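# Unstack one tumbler and stand it upright nearby

## Task

Lift one of the four loose tumblers from the stack and set it down on the table with its open end facing up, placed at least one tumbler width away from the stack; the remaining three must stay stacked, open ends down, in their original spot; the result has to hold without the robot supporting anything, and the hand must release and withdraw at the end.

## Robot and tools

ROBOT. A single arm with six joints carries a five-finger right hand. Control centres on the hand point, a spot fixed to the palm about 0.05 m in front of it, where the index pad would meet the thumb tip in a pinch. Hand-point axes: +z runs along the straightened fingers (fingertips extend 0.06 to 0.07 m past the point), +y comes out of the palm, +x runs across the palm from the thumb toward the little finger. Across the palm the hand spans 0.08 m on the little-finger side; on the thumb side 0.02 m when the thumb is swung in front of the palm, up to 0.09 m otherwise. A wrist bracket on the little-finger side protrudes 0.03 m beyond the point along +y and 0.11 m across the palm, and can collide with things. Rotating the hand, especially about x or y, shifts the hand point slightly.

SCENE FRAME. Origin on the table surface directly beneath the arm base; +z up; +y to the left when facing along +x. Result lines report end_effector_position (metres) and end_effector_quat_wxyz plus linear (m/s) and angular (rad/s) velocity in this frame. Reported positions may be a bit off, more so at long reach.

THE 14-NUMBER ROW (used by both execute_actions and move), every value in [-1, 1], order: dx, dy, dz, rx, ry, rz, little, ring, middle, index, thumb_bend, thumb_turn, force_limit, speed. The first six are an OFFSET, not a pose, expressed in the hand point's own axes, measured from the hand-point pose shown in the latest result (if no result in this scene has shown it yet, or for a second call in the same reply, from where the robot is when the action begins). Scale: 1.0 equals 0.6 m of translation or 180 degrees of rotation; rx, ry, rz form a single rotation vector. All zeros does not mean hold still: it steers back to that reference pose. Finger values are absolute targets: +1 straight/open, -1 fully curled. thumb_bend +1 straight, -1 fully bent; thumb_turn +1 beside the palm, -1 swung in front opposite the fingers. A pinch is roughly index -0.22, thumb_bend -0.75, thumb_turn -0.57. force_limit maps linearly from about 0 N (-1) to 10 N (+1) at the fingertip (15 N for the two thumb motors) and only stops closing motion. speed maps from near zero (-1) to full (+1); full speed covers a finger's whole travel in 0.6 s. For a soft grip close at speed -0.9 or below.

TOOLS.
execute_actions {"actions": [...], "pictures": bool}: the list holds at most one item. Empty list = just report state. {"rows": [[14 numbers], ...], "steps": n} runs up to 15 control steps of 1/30 s (default 15); one row per step, the final row repeated to fill; every row is counted from the same reference pose, not from the row before. {"steps": n} without rows waits until n steps (max 300) have elapsed since the previous result.
move {"target": [14 numbers], "speed": m/s 0.002 to 0.5 (default 0.25; turning capped at twice that in rad/s), "stop_force": N 13 to 80, optional}: straight-line path toward the offset target, 0.5 to 10 s long (cut off after 10 s). Hand numbers go out at the start. It does not avoid obstacles; the hand lags and may overshoot speed, especially with the arm stretched. With stop_force, the path halts when the wrist sensor feels that much extra push opposing the motion for two steps, then backs up two steps and holds; pressing may briefly exceed the value. Use it only with a very slow speed and without rotation; omit it when moving away from something you are touching. The result adds a move: line: done, contact, off_target, moving, held or fault, plus limits such as paced (pose clipped) or held (some steps blocked), and the distance from target.
wait {"seconds": 0 to 10}: lets time pass with nothing new sent.
zoom_image {"camera", "region": [x0, y0, x1, y1]} in pixels, max 504x504, enlarges part of the latest image. Cameras: cam_head_left, cam_head_right, cam_high, cam_low, cam_wrist, each 672x504.
show_instructions: shows the reference image(s).
finished_scene {"scene": number}: ends and grades the current scene; irreversible.

MOTION. Each step the commanded pose is clipped to within 100 mm and 16 degrees of the measured pose; commands are smoothed with about 0.17 s lag; position wins over orientation if both are impossible. After a large move check the pose and send the remainder. "pose unreachable" or HELD means a clearance check altered or blocked what was sent (the mount counts as arm). The simulation keeps running while the operator is composing a reply.

GRIPPING. With the thumb swung in front of the palm the hand can wrap an object 0.035 to 0.08 m wide, object centred toward the wrist from the hand point; turn the thumb before arriving. Motors move only when their target changes by 0.01 or more, then lock on arrival or when load reaches force_limit. Readouts hand_measured, hand_stopped_by (moving, target, force, stalled, fault) and hand_load_n follow motor order; load positive when pushed open. A grip lost shows as loads falling toward zero.

SENSORS. Wrist force/torque in hand axes, offset up to about 5.5 N, noise up to 3.4 N, saturating near 100 N. Joint torques are noisy total drive outputs.

AVOID. Contact torque over joint limits (elbow 138, wrists 49.6 N m) or 150 N external force triggers a 10 s fault stop. The arm is stiff: aiming even slightly into a hard surface can fault. Motors above 85 °C brake the arm. Do not drop, slam or knock anything, especially off the table, and do not disturb the three remaining tumblers.

Each tool is called after "Call:" as a command line: name --argument value for each argument, lists and objects as JSON in quotes; but a table of rows of numbers goes row by row, as --pt "numbers of a row", without its own name.

Reference images:

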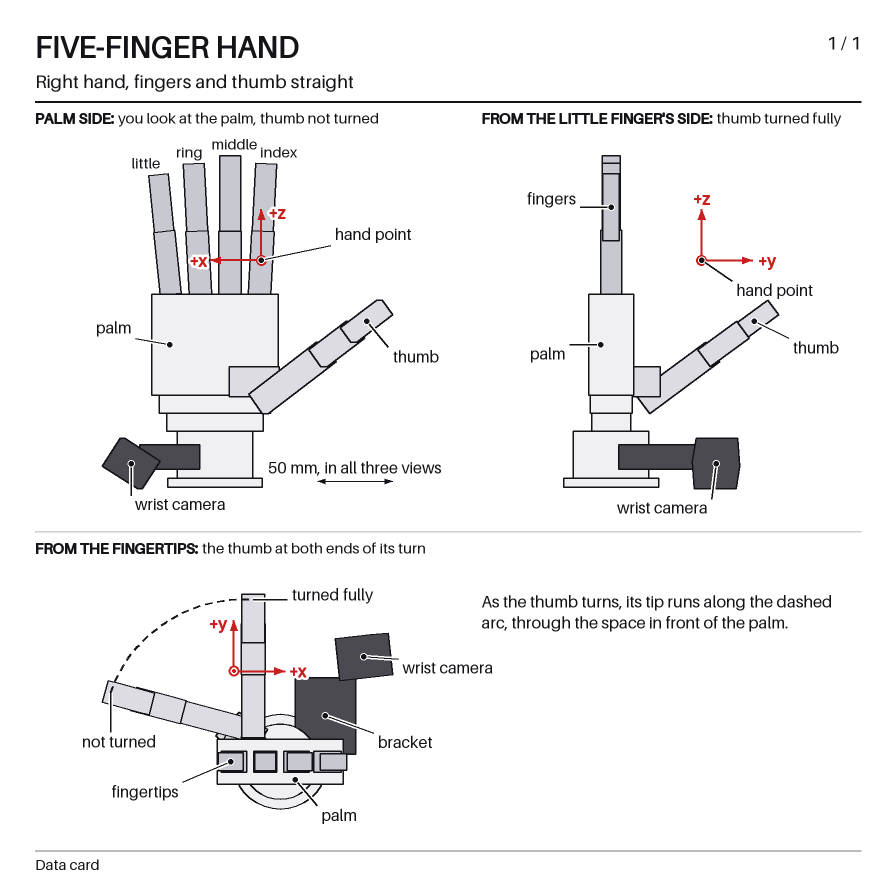

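## Session

Call:
execute_actions --actions '[]'

Scene clock: 0.00 s of 6600.00 s.
end_effector_position=(+0.3482, +0.3256, +0.1634) hand_measured=(+1.000, +1.000, +1.000, +1.000, +1.000, +1.000) hand_load_n=(+0.0, +0.0, +0.0, +0.0, +0.0, +0.0) hand_stopped_by=(target, target, target, target, target, target) hand_force_limit=0.00 hand_speed=-0.80 end_effector_quat_wxyz=(-0.383, +0.721, +0.487, -0.310) end_effector_velocity=(-0.001, +0.000, -0.000) end_effector_angular_velocity=(-0.001, +0.003, -0.001)
Joint positions: [ 0.275 -0.902  1.936  1.507  1.135  0.379]
Joint velocities: [ 0.     0.001  0.001  0.001 -0.001  0.001]
Joint torques (N m, as the arm reports them, + toward a larger angle): no reading
Motor temperatures (°C, as the motors report them): [27 29 30 32 35 37]
Wrist force (N, on the end effector, along its own x y z axes, offset not removed): no reading
Wrist torque (N m, same axes, about the end effector's origin, offset not removed): no reading
Hand target: +0.348, +0.326, +0.163; -0.383, +0.721, +0.487, -0.310

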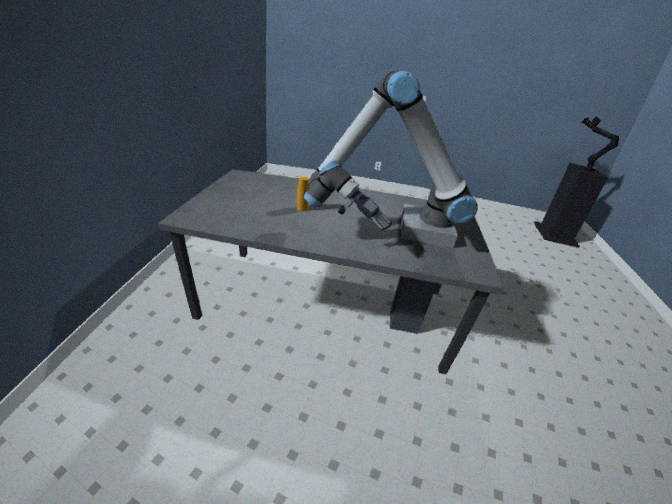

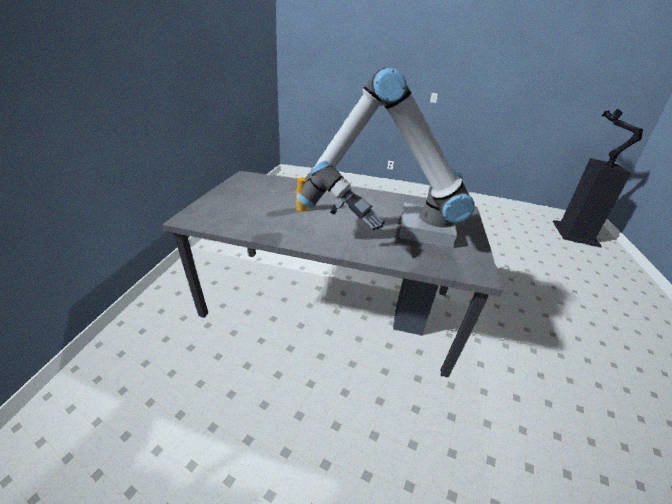

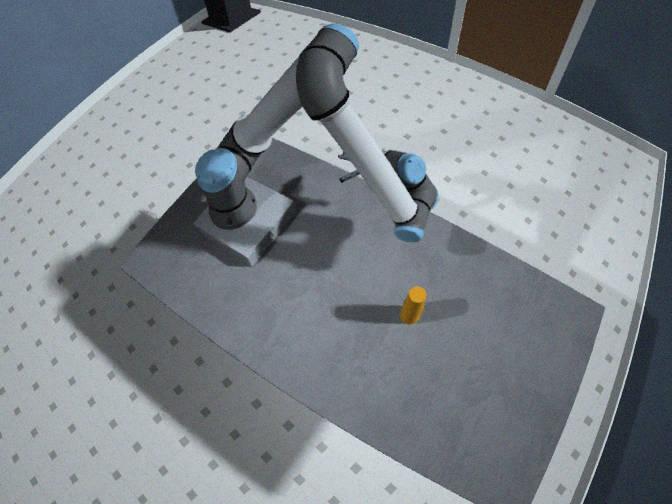

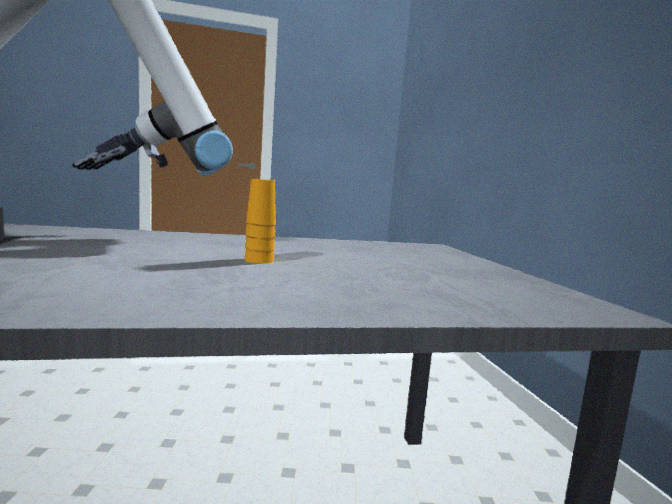

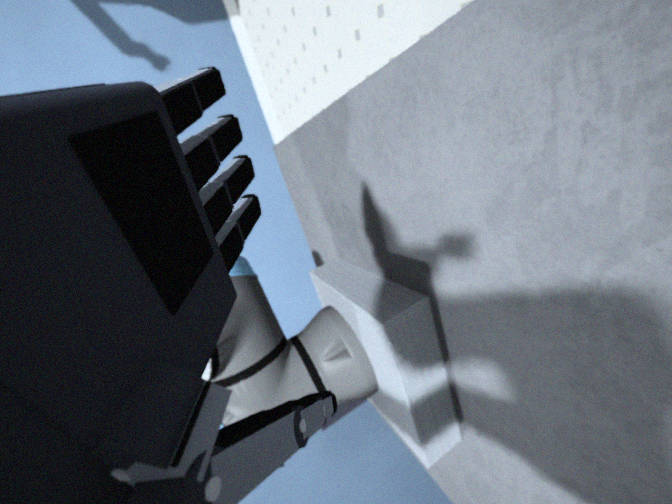

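Call:
zoom_image --camera "cam_low" --region '[220, 160, 300, 280]'

Call:
zoom_image --camera "cam_high" --region '[380, 270, 450, 340]'

Call:
zoom_image --camera "cam_head_left" --region '[270, 150, 410, 250]'

Region (220, 160, 300, 280) of cam_low's 672x504 image, scaled by 4.200, with more detail than that image has.

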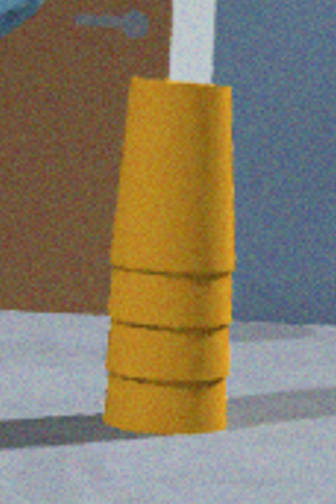

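Region (380, 270, 450, 340) of cam_high's 672x504 image, scaled by 7.200, with more detail than that image has.

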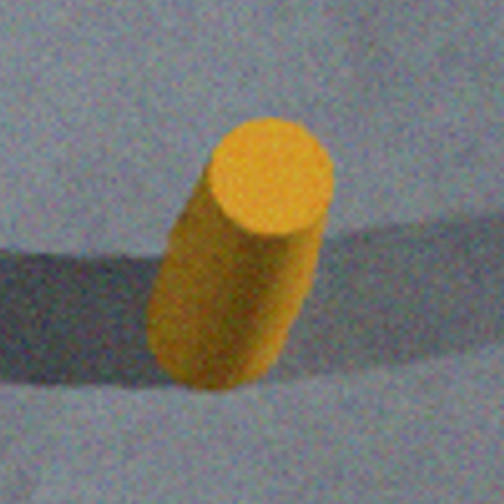

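Region (270, 150, 410, 250) of cam_head_left's 672x504 image, scaled by 3.600, with more detail than that image has; it fills the top 360 rows of this view, and the rest is white.

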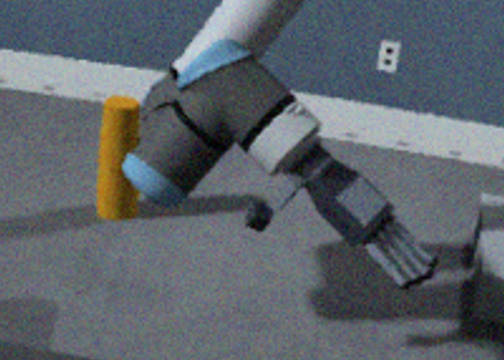

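Call:
move --target '[-0.224,0.070,-0.461,-0.311,-0.1414,-0.296,1,1,1,1,1,-1,0,0]' --speed 0.35

Scene clock: 122.63 s of 6600.00 s.
end_effector_position=(+0.5498, +0.1209, +0.2800) hand_measured=(+1.000, +1.000, +1.000, +1.000, +1.000, -1.000) hand_load_n=(+0.0, +0.0, +0.0, +0.0, +0.0, +0.0) hand_stopped_by=(target, target, target, target, target, target) hand_force_limit=0.00 hand_speed=0.00 end_effector_quat_wxyz=(+0.000, +0.447, +0.894, -0.001) end_effector_velocity=(+0.001, -0.001, +0.000) end_effector_angular_velocity=(+0.005, -0.007, +0.008)
Joint positions: [-0.076 -1.389  1.975  0.989  1.58  -0.771]
Joint velocities: [-0.007 -0.002  0.002 -0.006 -0.005 -0.015]
Joint torques (N m, as the arm reports them, + toward a larger angle): [-13.64 -57.76 -24.82   0.91  -1.54  -1.88]
Motor temperatures (°C, as the motors report them): [27 29 30 32 35 37]
Wrist force (N, on the end effector, along its own x y z axes, offset not removed): [2.3 -2.4 2.7]
Wrist torque (N m, same axes, about the end effector's origin, offset not removed): [-0.60 -0.42 0.14]
Hand target: +0.550, +0.121, +0.280; +0.000, +0.447, +0.895, -0.001
Off the commanded pose: 0.000 m, 0 deg.
After step 90, 117.00 s passed at rest.
move: done
camera_calibration (this result's frames):
cam_wrist: T_world_to_cam=[[0.852513, 0.521928, -0.0285055, -0.521059], [0.434619, -0.677495, 0.593386, -0.328384], [0.290393, -0.518259, -0.804413, 0.269261], [0, 0, 0, 1]] pos_world=[0.50874, 0.189023, 0.396603]

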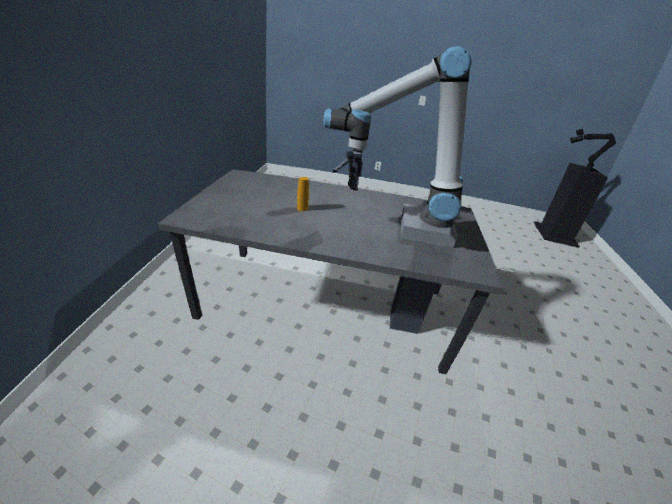

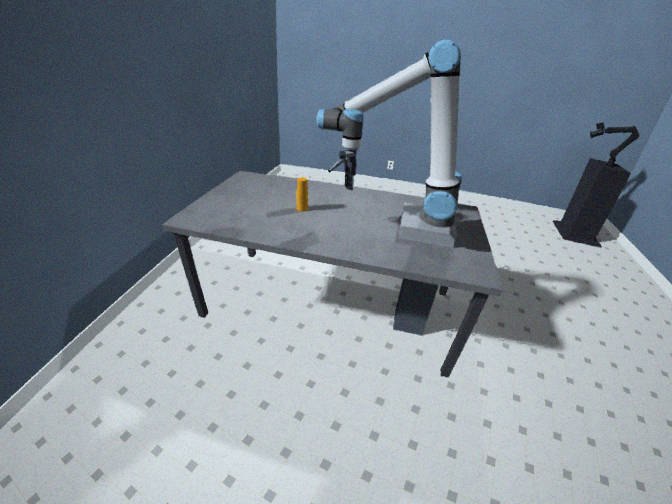

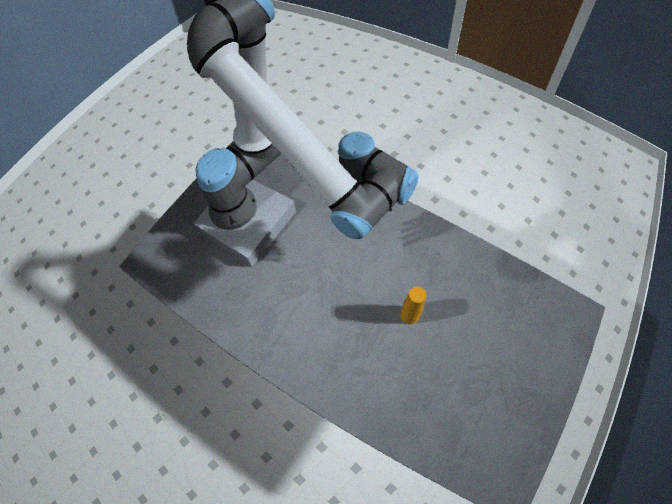

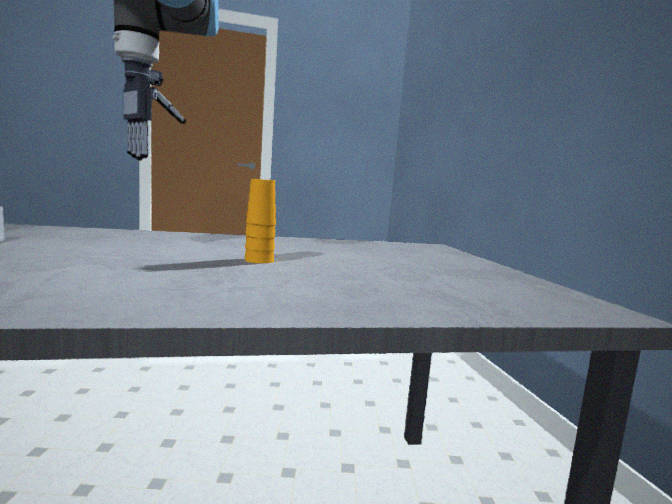

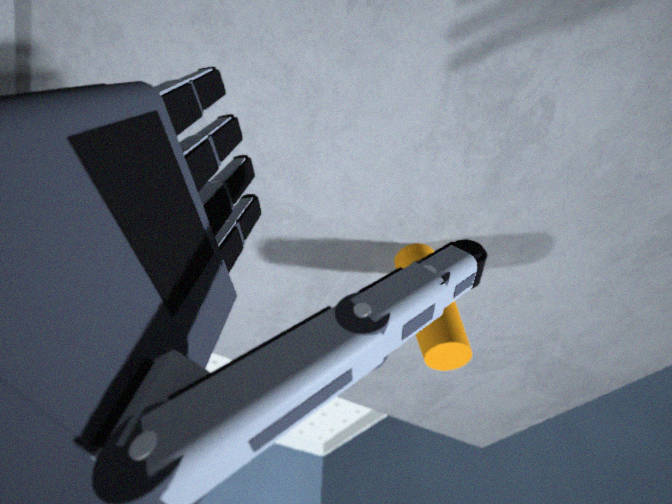

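Call:
move --target '[-0.230,-0.026,0.208,-0.2303,-0.4606,-0.2303,1,1,1,1,1,-1,0,0]' --speed 0.35

Scene clock: 137.90 s of 6600.00 s.
end_effector_position=(+0.6197, +0.0009, +0.1557) hand_measured=(+1.000, +1.000, +1.000, +1.000, +1.000, -1.000) hand_load_n=(+0.0, +0.0, +0.0, +0.0, +0.0, +0.0) hand_stopped_by=(target, target, target, target, target, target) hand_force_limit=0.00 hand_speed=0.00 end_effector_quat_wxyz=(+0.706, -0.001, +0.708, -0.001) end_effector_velocity=(+0.001, -0.001, -0.000) end_effector_angular_velocity=(+0.000, -0.013, +0.003)
Joint positions: [-0.623 -1.138  2.61  -1.463  0.897 -1.587]
Joint velocities: [-0.001  0.013  0.    -0.03  -0.004  0.011]
Joint torques (N m, as the arm reports them, + toward a larger angle): [-12.67 -30.1  -17.27  -5.15  -2.     2.54]
Motor temperatures (°C, as the motors report them): [27 29 30 32 35 37]
Wrist force (N, on the end effector, along its own x y z axes, offset not removed): [2.0 -1.2 0.6]
Wrist torque (N m, same axes, about the end effector's origin, offset not removed): [-0.25 -0.31 0.19]
Hand target: +0.620, +0.001, +0.156; +0.707, -0.001, +0.708, -0.001
Off the commanded pose: 0.000 m, 0 deg.
After step 90, 9.07 s passed at rest.
move: done
camera_calibration (this result's frames):
cam_wrist: T_world_to_cam=[[0.0269508, 0.995606, 0.089679, -0.0288189], [-0.590323, -0.0565468, 0.805184, 0.235319], [0.806717, -0.07464, 0.586205, -0.450056], [0, 0, 0, 1]] pos_world=[0.502759, 0.00840662, 0.0769348]

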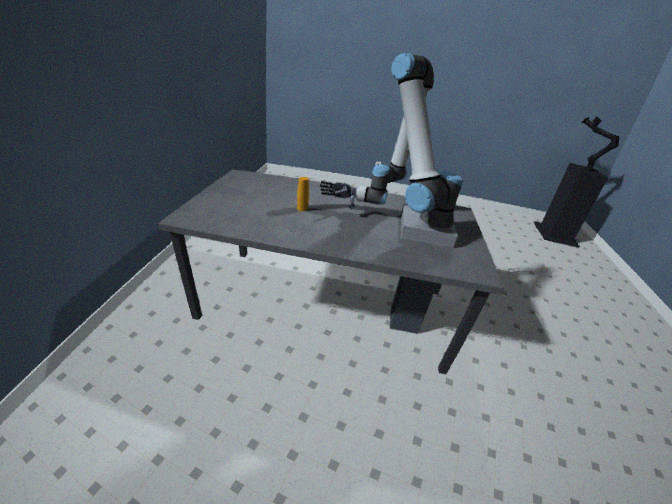

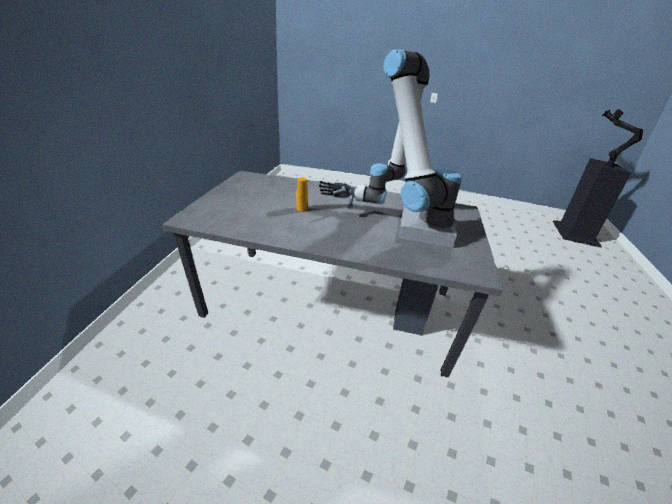

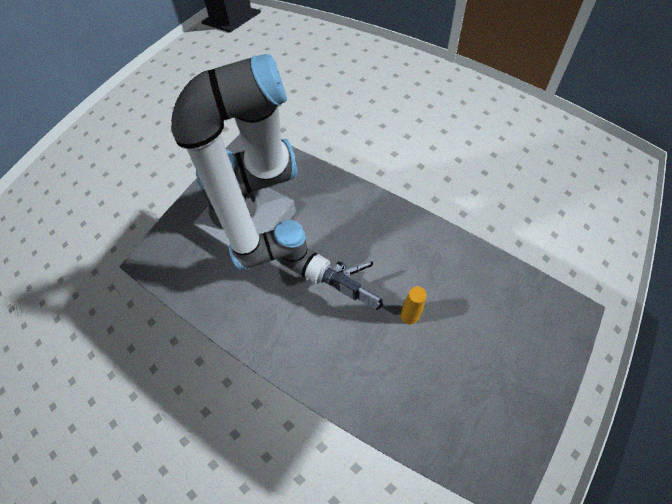

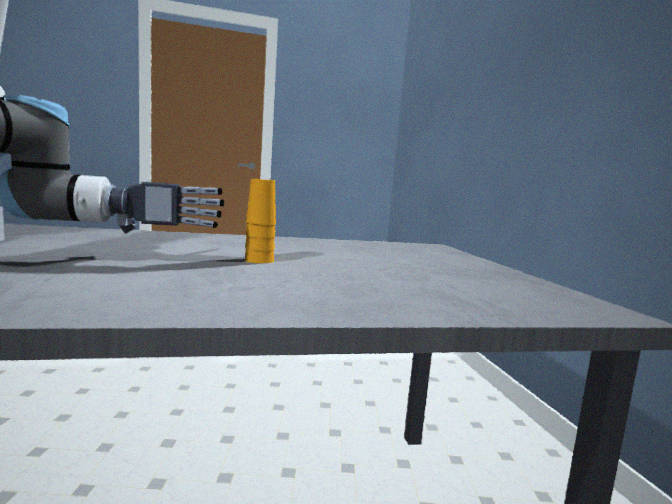

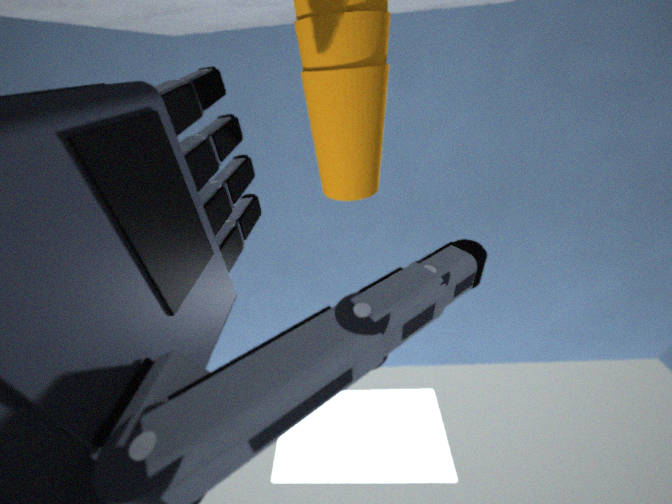

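Call:
move --target '[0,0.029,0.15,0,0,0,1,1,1,1,1,-1,0,0]' --speed 0.15

Scene clock: 165.40 s of 6600.00 s.
end_effector_position=(+0.7095, +0.0181, +0.1554) hand_measured=(+1.000, +1.000, +1.000, +1.000, +1.000, -1.000) hand_load_n=(+0.0, +0.0, +0.0, +0.0, +0.0, +0.0) hand_stopped_by=(target, target, target, target, target, target) hand_force_limit=0.00 hand_speed=0.00 end_effector_quat_wxyz=(+0.706, -0.001, +0.708, -0.001) end_effector_velocity=(+0.001, +0.001, -0.000) end_effector_angular_velocity=(+0.000, +0.002, -0.001)
Joint positions: [-0.445 -1.092  2.438 -1.338  1.074 -1.585]
Joint velocities: [ 0.003  0.    -0.002  0.004  0.004 -0.001]
Joint torques (N m, as the arm reports them, + toward a larger angle): [ 10.95 -39.45 -23.13   1.39   2.41  -2.05]
Motor temperatures (°C, as the motors report them): [27 29 30 32 35 37]
Wrist force (N, on the end effector, along its own x y z axes, offset not removed): [1.4 -2.9 1.6]
Wrist torque (N m, same axes, about the end effector's origin, offset not removed): [-0.59 -0.26 0.10]
Hand target: +0.710, +0.018, +0.155; +0.706, -0.001, +0.708, -0.001
Off the commanded pose: 0.000 m, 0 deg.
After step 90, 23.33 s passed at rest.
move: done
camera_calibration (this result's frames):
cam_wrist: T_world_to_cam=[[0.0269064, 0.995603, 0.0897228, -0.0483098], [-0.590353, -0.0566056, 0.805158, 0.289545], [0.806697, -0.074632, 0.586234, -0.521016], [0, 0, 0, 1]] pos_world=[0.592536, 0.0256028, 0.0766421]

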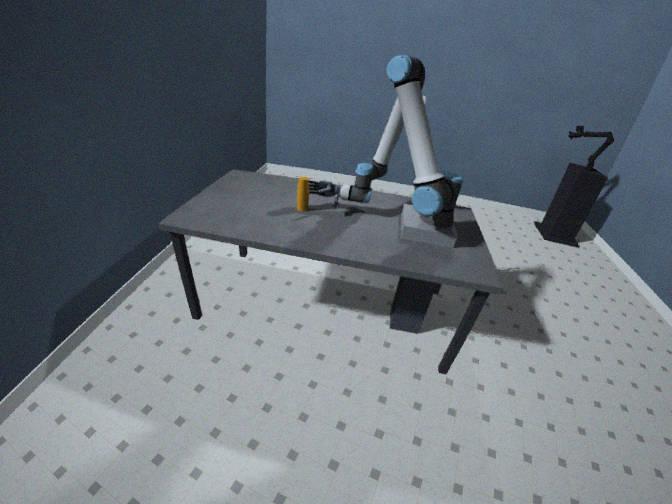

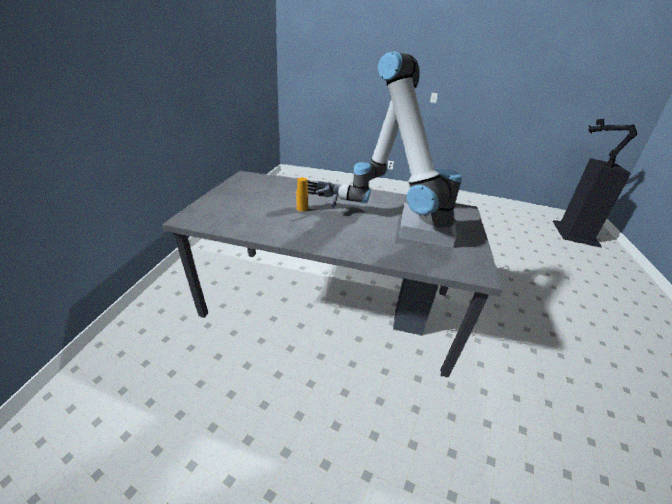

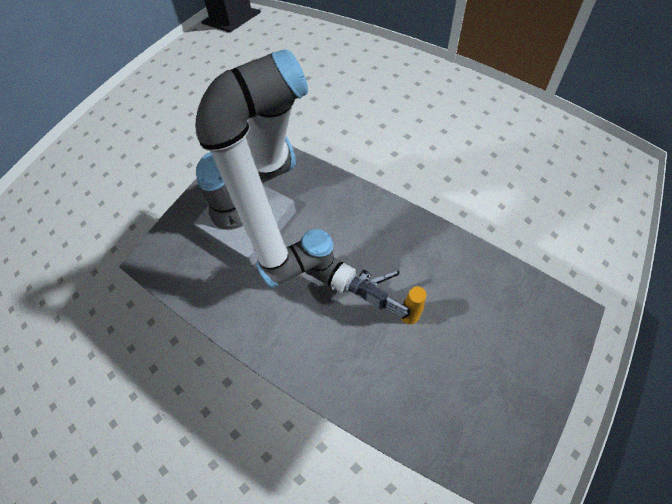

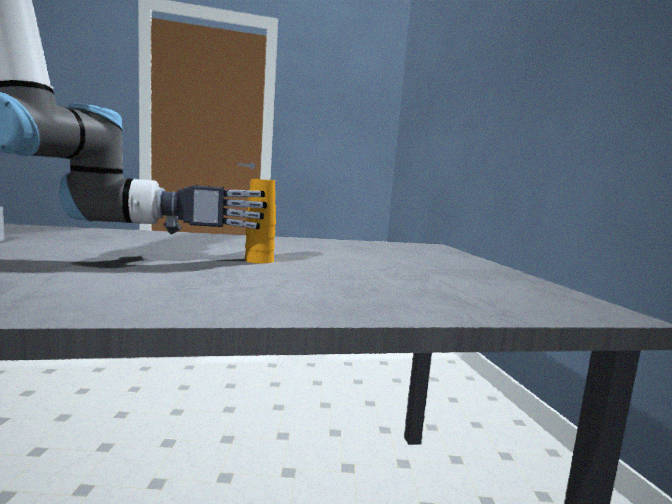

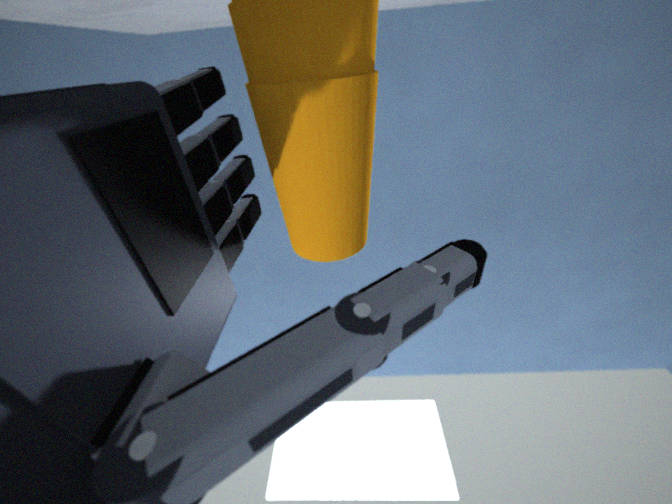

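Call:
zoom_image --camera "cam_low" --region '[180, 170, 300, 270]'

Call:
zoom_image --camera "cam_high" --region '[340, 250, 440, 340]'

Region (180, 170, 300, 270) of cam_low's 672x504 image, scaled by 4.200, with more detail than that image has.

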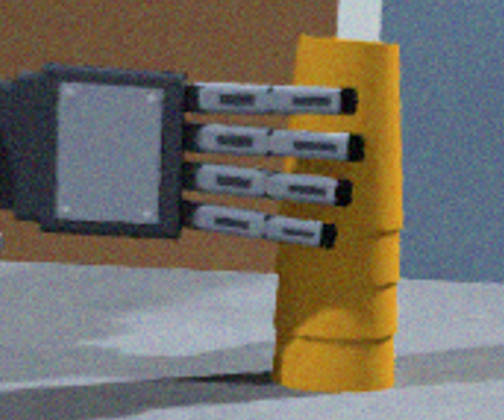

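Region (340, 250, 440, 340) of cam_high's 672x504 image, scaled by 5.040, with more detail than that image has; it fills the top 454 rows of this view, and the rest is white.

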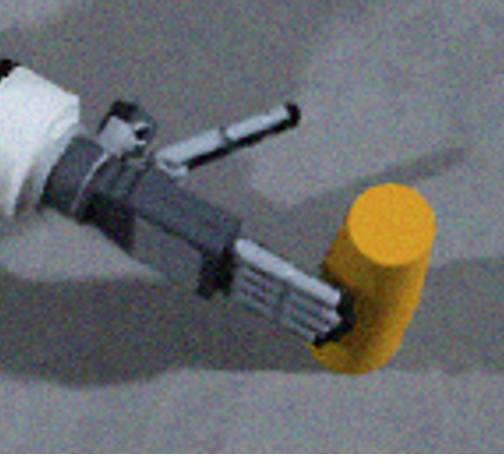

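Call:
move --target '[0.008,0,0.133,0,0,0,1,1,1,1,1,-1,0,0]' --speed 0.08

Scene clock: 191.40 s of 6600.00 s.
end_effector_position=(+0.7890, +0.0180, +0.1504) hand_measured=(+1.000, +1.000, +1.000, +1.000, +1.000, -1.000) hand_load_n=(+0.0, +0.0, +0.0, +0.0, +0.0, +0.0) hand_stopped_by=(target, target, target, target, target, target) hand_force_limit=0.00 hand_speed=0.00 end_effector_quat_wxyz=(+0.706, -0.001, +0.708, -0.001) end_effector_velocity=(+0.002, +0.000, -0.001) end_effector_angular_velocity=(+0.001, +0.000, -0.000)
Joint positions: [-0.368 -1.027  2.282 -1.247  1.152 -1.585]
Joint velocities: [ 0.002  0.003 -0.004  0.001  0.002  0.001]
Joint torques (N m, as the arm reports them, + toward a larger angle): [ 10.55 -46.53 -27.75   2.07   2.89   2.1 ]
Motor temperatures (°C, as the motors report them): [27 29 30 32 35 37]
Wrist force (N, on the end effector, along its own x y z axes, offset not removed): [0.7 -2.0 2.5]
Wrist torque (N m, same axes, about the end effector's origin, offset not removed): [-0.44 -0.15 0.08]
Hand target: +0.789, +0.018, +0.150; +0.706, -0.001, +0.708, -0.001
Off the commanded pose: 0.000 m, 0 deg.
After step 90, 21.57 s passed at rest.
move: done
camera_calibration (this result's frames):
cam_wrist: T_world_to_cam=[[0.0268954, 0.9956, 0.0897654, -0.0498634], [-0.590361, -0.0566458, 0.805149, 0.340527], [0.806691, -0.0746488, 0.58624, -0.582271], [0, 0, 0, 1]] pos_world=[0.672088, 0.0254676, 0.071651]

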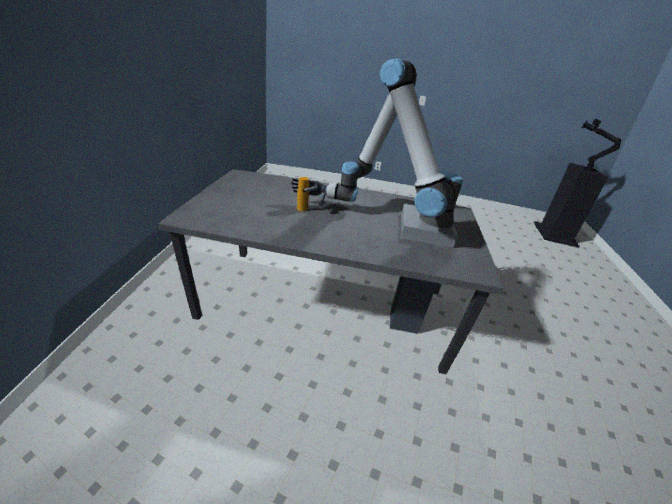

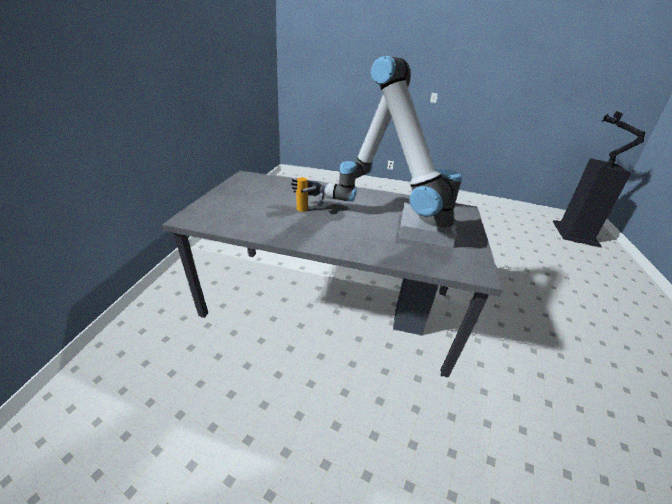

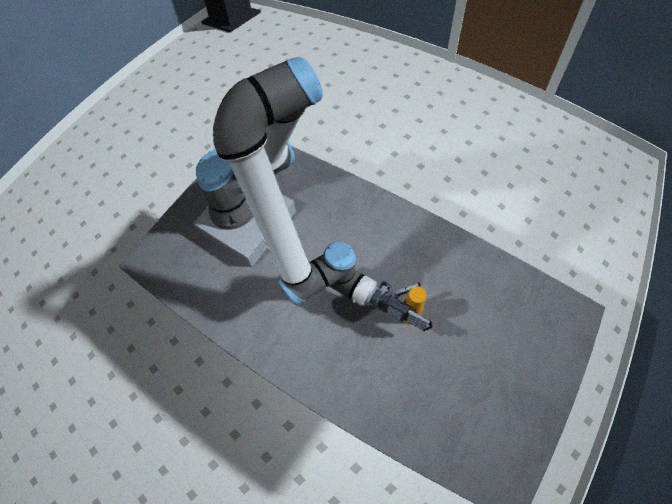

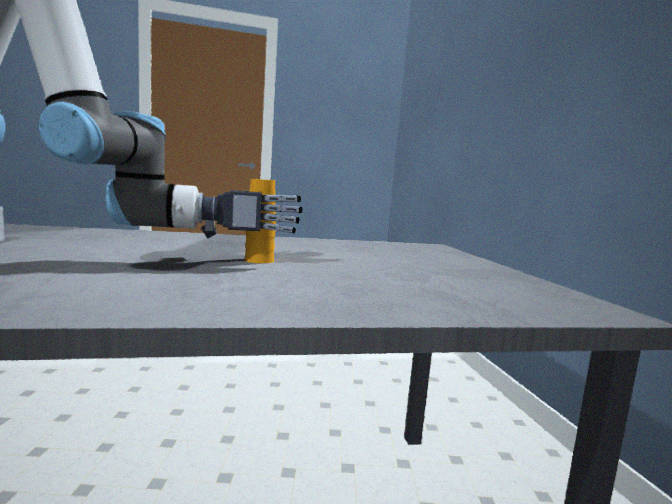

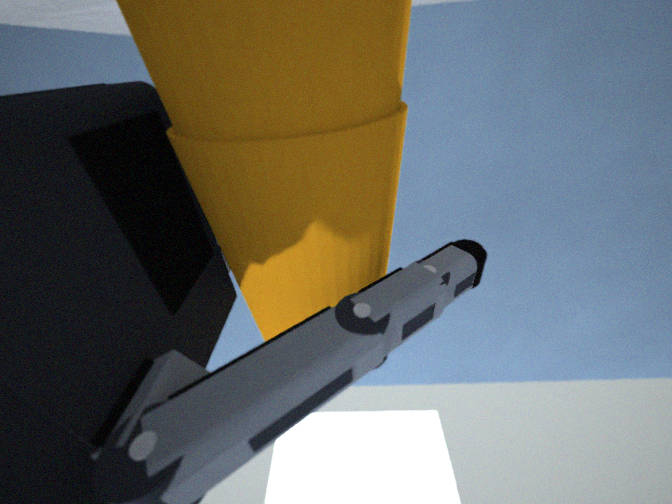

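Call:
zoom_image --camera "cam_high" --region '[360, 260, 450, 340]'

Call:
zoom_image --camera "cam_head_left" --region '[280, 165, 350, 220]'

Region (360, 260, 450, 340) of cam_high's 672x504 image, scaled by 5.600, with more detail than that image has.

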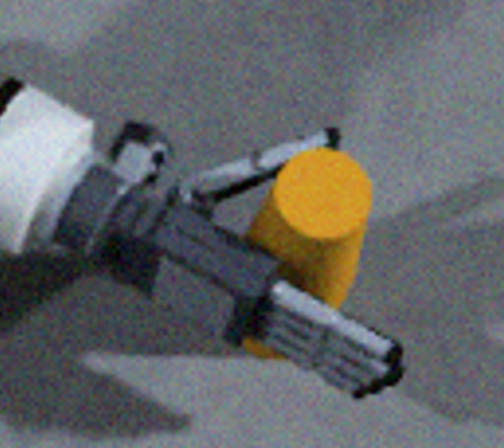

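Region (280, 165, 350, 220) of cam_head_left's 672x504 image, scaled by 7.200, with more detail than that image has; it fills the top 396 rows of this view, and the rest is white.

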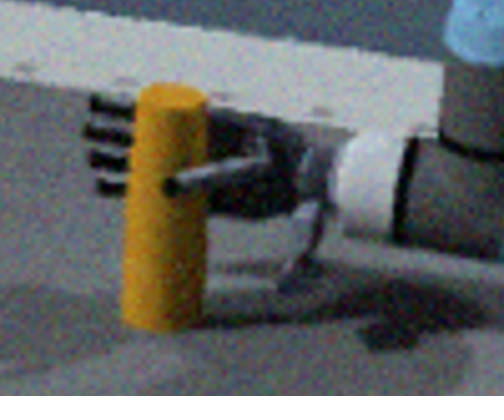

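Call:
execute_actions --actions '[{"rows": [[0,0,0,0,0,0,1,-1,-1,-1,-1,-1,-0.5,-0.85]], "steps": 15}]' --pictures false

Call:
wait --seconds 4

Scene clock: 205.73 s of 6600.00 s.
end_effector_position=(+0.7890, +0.0181, +0.1503) hand_measured=(+1.000, +0.900, +0.900, +0.900, +0.938, -1.000) hand_load_n=(+0.0, +0.0, +0.0, +0.0, +0.0, +0.0) hand_stopped_by=(target, moving, moving, moving, moving, target) hand_force_limit=-0.50 hand_speed=-0.85 end_effector_quat_wxyz=(+0.706, -0.001, +0.708, -0.001) end_effector_velocity=(-0.000, +0.001, +0.000) end_effector_angular_velocity=(+0.001, -0.000, +0.001)
Joint positions: [-0.368 -1.027  2.282 -1.247  1.152 -1.585]
Joint velocities: [ 0.001 -0.     0.     0.     0.     0.001]
Joint torques (N m, as the arm reports them, + toward a larger angle): [-14.1  -71.99  -6.47  -5.17  -1.98  -0.61]
Motor temperatures (°C, as the motors report them): [27 29 30 32 35 37]
Wrist force (N, on the end effector, along its own x y z axes, offset not removed): [1.4 -2.3 5.6]
Wrist torque (N m, same axes, about the end effector's origin, offset not removed): [-0.70 -0.38 0.15]
Hand target: +0.789, +0.018, +0.150; +0.706, -0.001, +0.708, -0.001
Off the commanded pose: 0.000 m, 0 deg.
Steps of this call (steps 1 to 90: nothing new was sent; then 10.83 s passed at rest; steps 91 to 105: all 15 steps of this action). Readings (end_effector_position | what the end effector reports):
91: (+0.7892, +0.0180, +0.1504) | hand_measured=(+1.000, +1.000, +1.000, +1.000, +1.000, -1.000) hand_load_n=(+0.0, +0.0, +0.0, +0.0, +0.0, +0.0) hand_stopped_by=(target, moving, moving, moving, moving, target) hand_force_limit=-0.50 hand_speed=-0.85
92: (+0.7892, +0.0180, +0.1504) | hand_measured=(+1.000, +1.000, +1.000, +1.000, +1.000, -1.000) hand_load_n=(+0.0, +0.0, +0.0, +0.0, +0.0, +0.0) hand_stopped_by=(target, moving, moving, moving, moving, target) hand_force_limit=-0.50 hand_speed=-0.85
94: (+0.7892, +0.0180, +0.1504) | hand_measured=(+1.000, +0.992, +0.992, +0.992, +0.996, -1.000) hand_load_n=(+0.0, +0.0, +0.0, +0.0, +0.0, +0.0) hand_stopped_by=(target, moving, moving, moving, moving, target) hand_force_limit=-0.50 hand_speed=-0.85
98: (+0.7891, +0.0181, +0.1503) | hand_measured=(+1.000, +0.960, +0.960, +0.960, +0.974, -1.000) hand_load_n=(+0.0, +0.0, +0.0, +0.0, +0.0, +0.0) hand_stopped_by=(target, moving, moving, moving, moving, target) hand_force_limit=-0.50 hand_speed=-0.85
105: the state above

Scene clock: 209.73 s of 6600.00 s.
end_effector_position=(+0.7890, +0.0180, +0.1504) hand_measured=(+1.000, +0.076, +0.036, +0.002, +0.408, -1.000) hand_load_n=(+0.0, +2.0, +2.5, +2.5, +6.5, +2.0) hand_stopped_by=(target, force, force, force, force, target) hand_force_limit=-0.50 hand_speed=-0.85 end_effector_quat_wxyz=(+0.706, -0.001, +0.708, -0.001) end_effector_velocity=(-0.000, +0.000, -0.000) end_effector_angular_velocity=(-0.001, +0.001, -0.000)
Joint positions: [-0.368 -1.027  2.282 -1.247  1.152 -1.585]
Joint velocities: [-0.    -0.001  0.     0.002  0.    -0.001]
Joint torques (N m, as the arm reports them, + toward a larger angle): [-13.18 -70.98  -7.57  -5.37  -1.66   2.65]
Motor temperatures (°C, as the motors report them): [27 29 30 32 35 37]
Wrist force (N, on the end effector, along its own x y z axes, offset not removed): [1.3 -1.3 0.7]
Wrist torque (N m, same axes, about the end effector's origin, offset not removed): [-0.30 -0.23 0.12]
Hand target: +0.789, +0.018, +0.150; +0.706, -0.001, +0.708, -0.001
Off the commanded pose: 0.000 m, 0 deg.
Steps of this call (steps 1 to 120: nothing new was sent). Readings (end_effector_position | what the end effector reports):
1: (+0.7890, +0.0180, +0.1504) | hand_measured=(+1.000, +0.892, +0.892, +0.892, +0.932, -1.000) hand_load_n=(+0.0, +0.0, +0.0, +0.0, +0.0, +0.0) hand_stopped_by=(target, moving, moving, moving, moving, target) hand_force_limit=-0.50 hand_speed=-0.85
2: (+0.7890, +0.0180, +0.1504) | hand_measured=(+1.000, +0.884, +0.884, +0.884, +0.926, -1.000) hand_load_n=(+0.0, +0.0, +0.0, +0.0, +0.0, +0.0) hand_stopped_by=(target, moving, moving, moving, moving, target) hand_force_limit=-0.50 hand_speed=-0.85
4: (+0.7890, +0.0180, +0.1504) | hand_measured=(+1.000, +0.868, +0.868, +0.868, +0.916, -1.000) hand_load_n=(+0.0, +0.0, +0.0, +0.0, +0.0, +0.0) hand_stopped_by=(target, moving, moving, moving, moving, target) hand_force_limit=-0.50 hand_speed=-0.85
8: (+0.7890, +0.0180, +0.1504) | hand_measured=(+1.000, +0.834, +0.834, +0.834, +0.896, -1.000) hand_load_n=(+0.0, +0.0, +0.0, +0.0, +0.0, +0.0) hand_stopped_by=(target, moving, moving, moving, moving, target) hand_force_limit=-0.50 hand_speed=-0.85
120: the state above
camera_calibration (this result's frames):
cam_wrist: T_world_to_cam=[[0.0268952, 0.9956, 0.0897657, -0.0498634], [-0.590362, -0.056646, 0.805148, 0.340527], [0.80669, -0.0746488, 0.586241, -0.582271], [0, 0, 0, 1]] pos_world=[0.672088, 0.0254676, 0.0716524]

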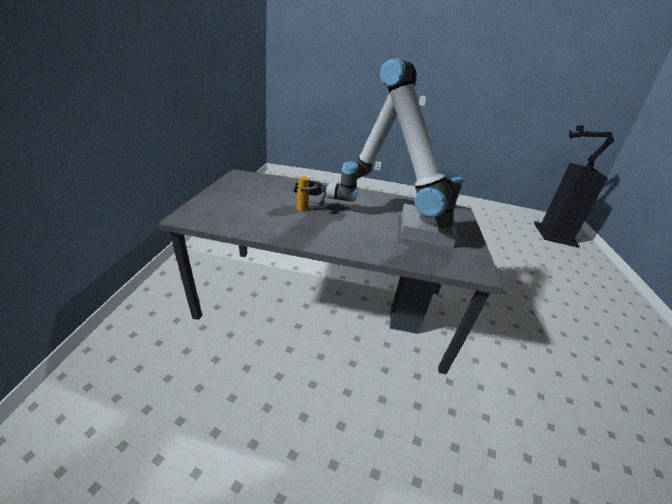

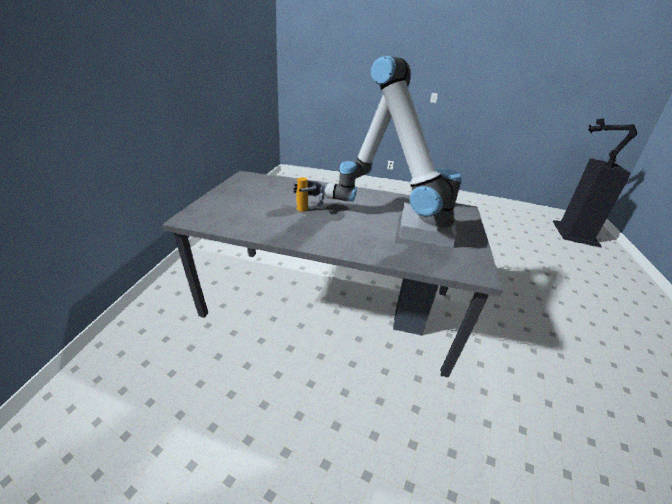

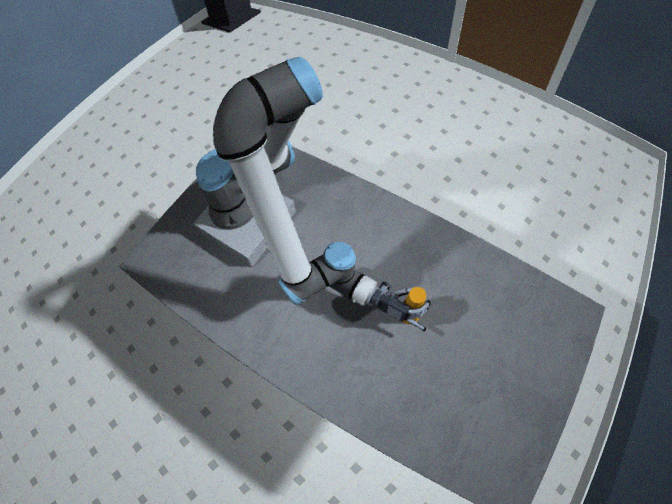

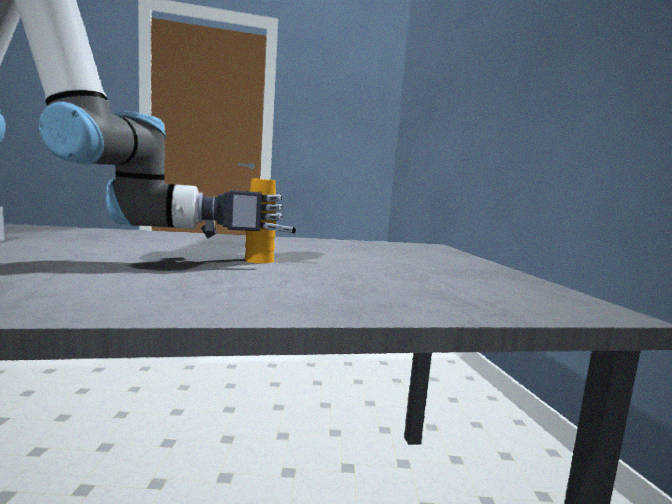

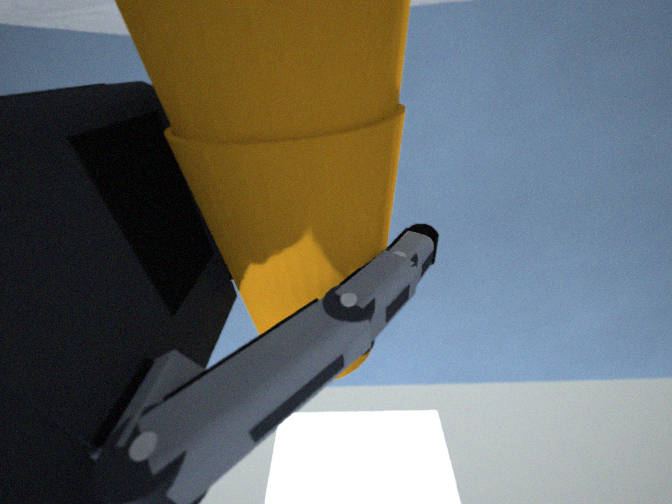

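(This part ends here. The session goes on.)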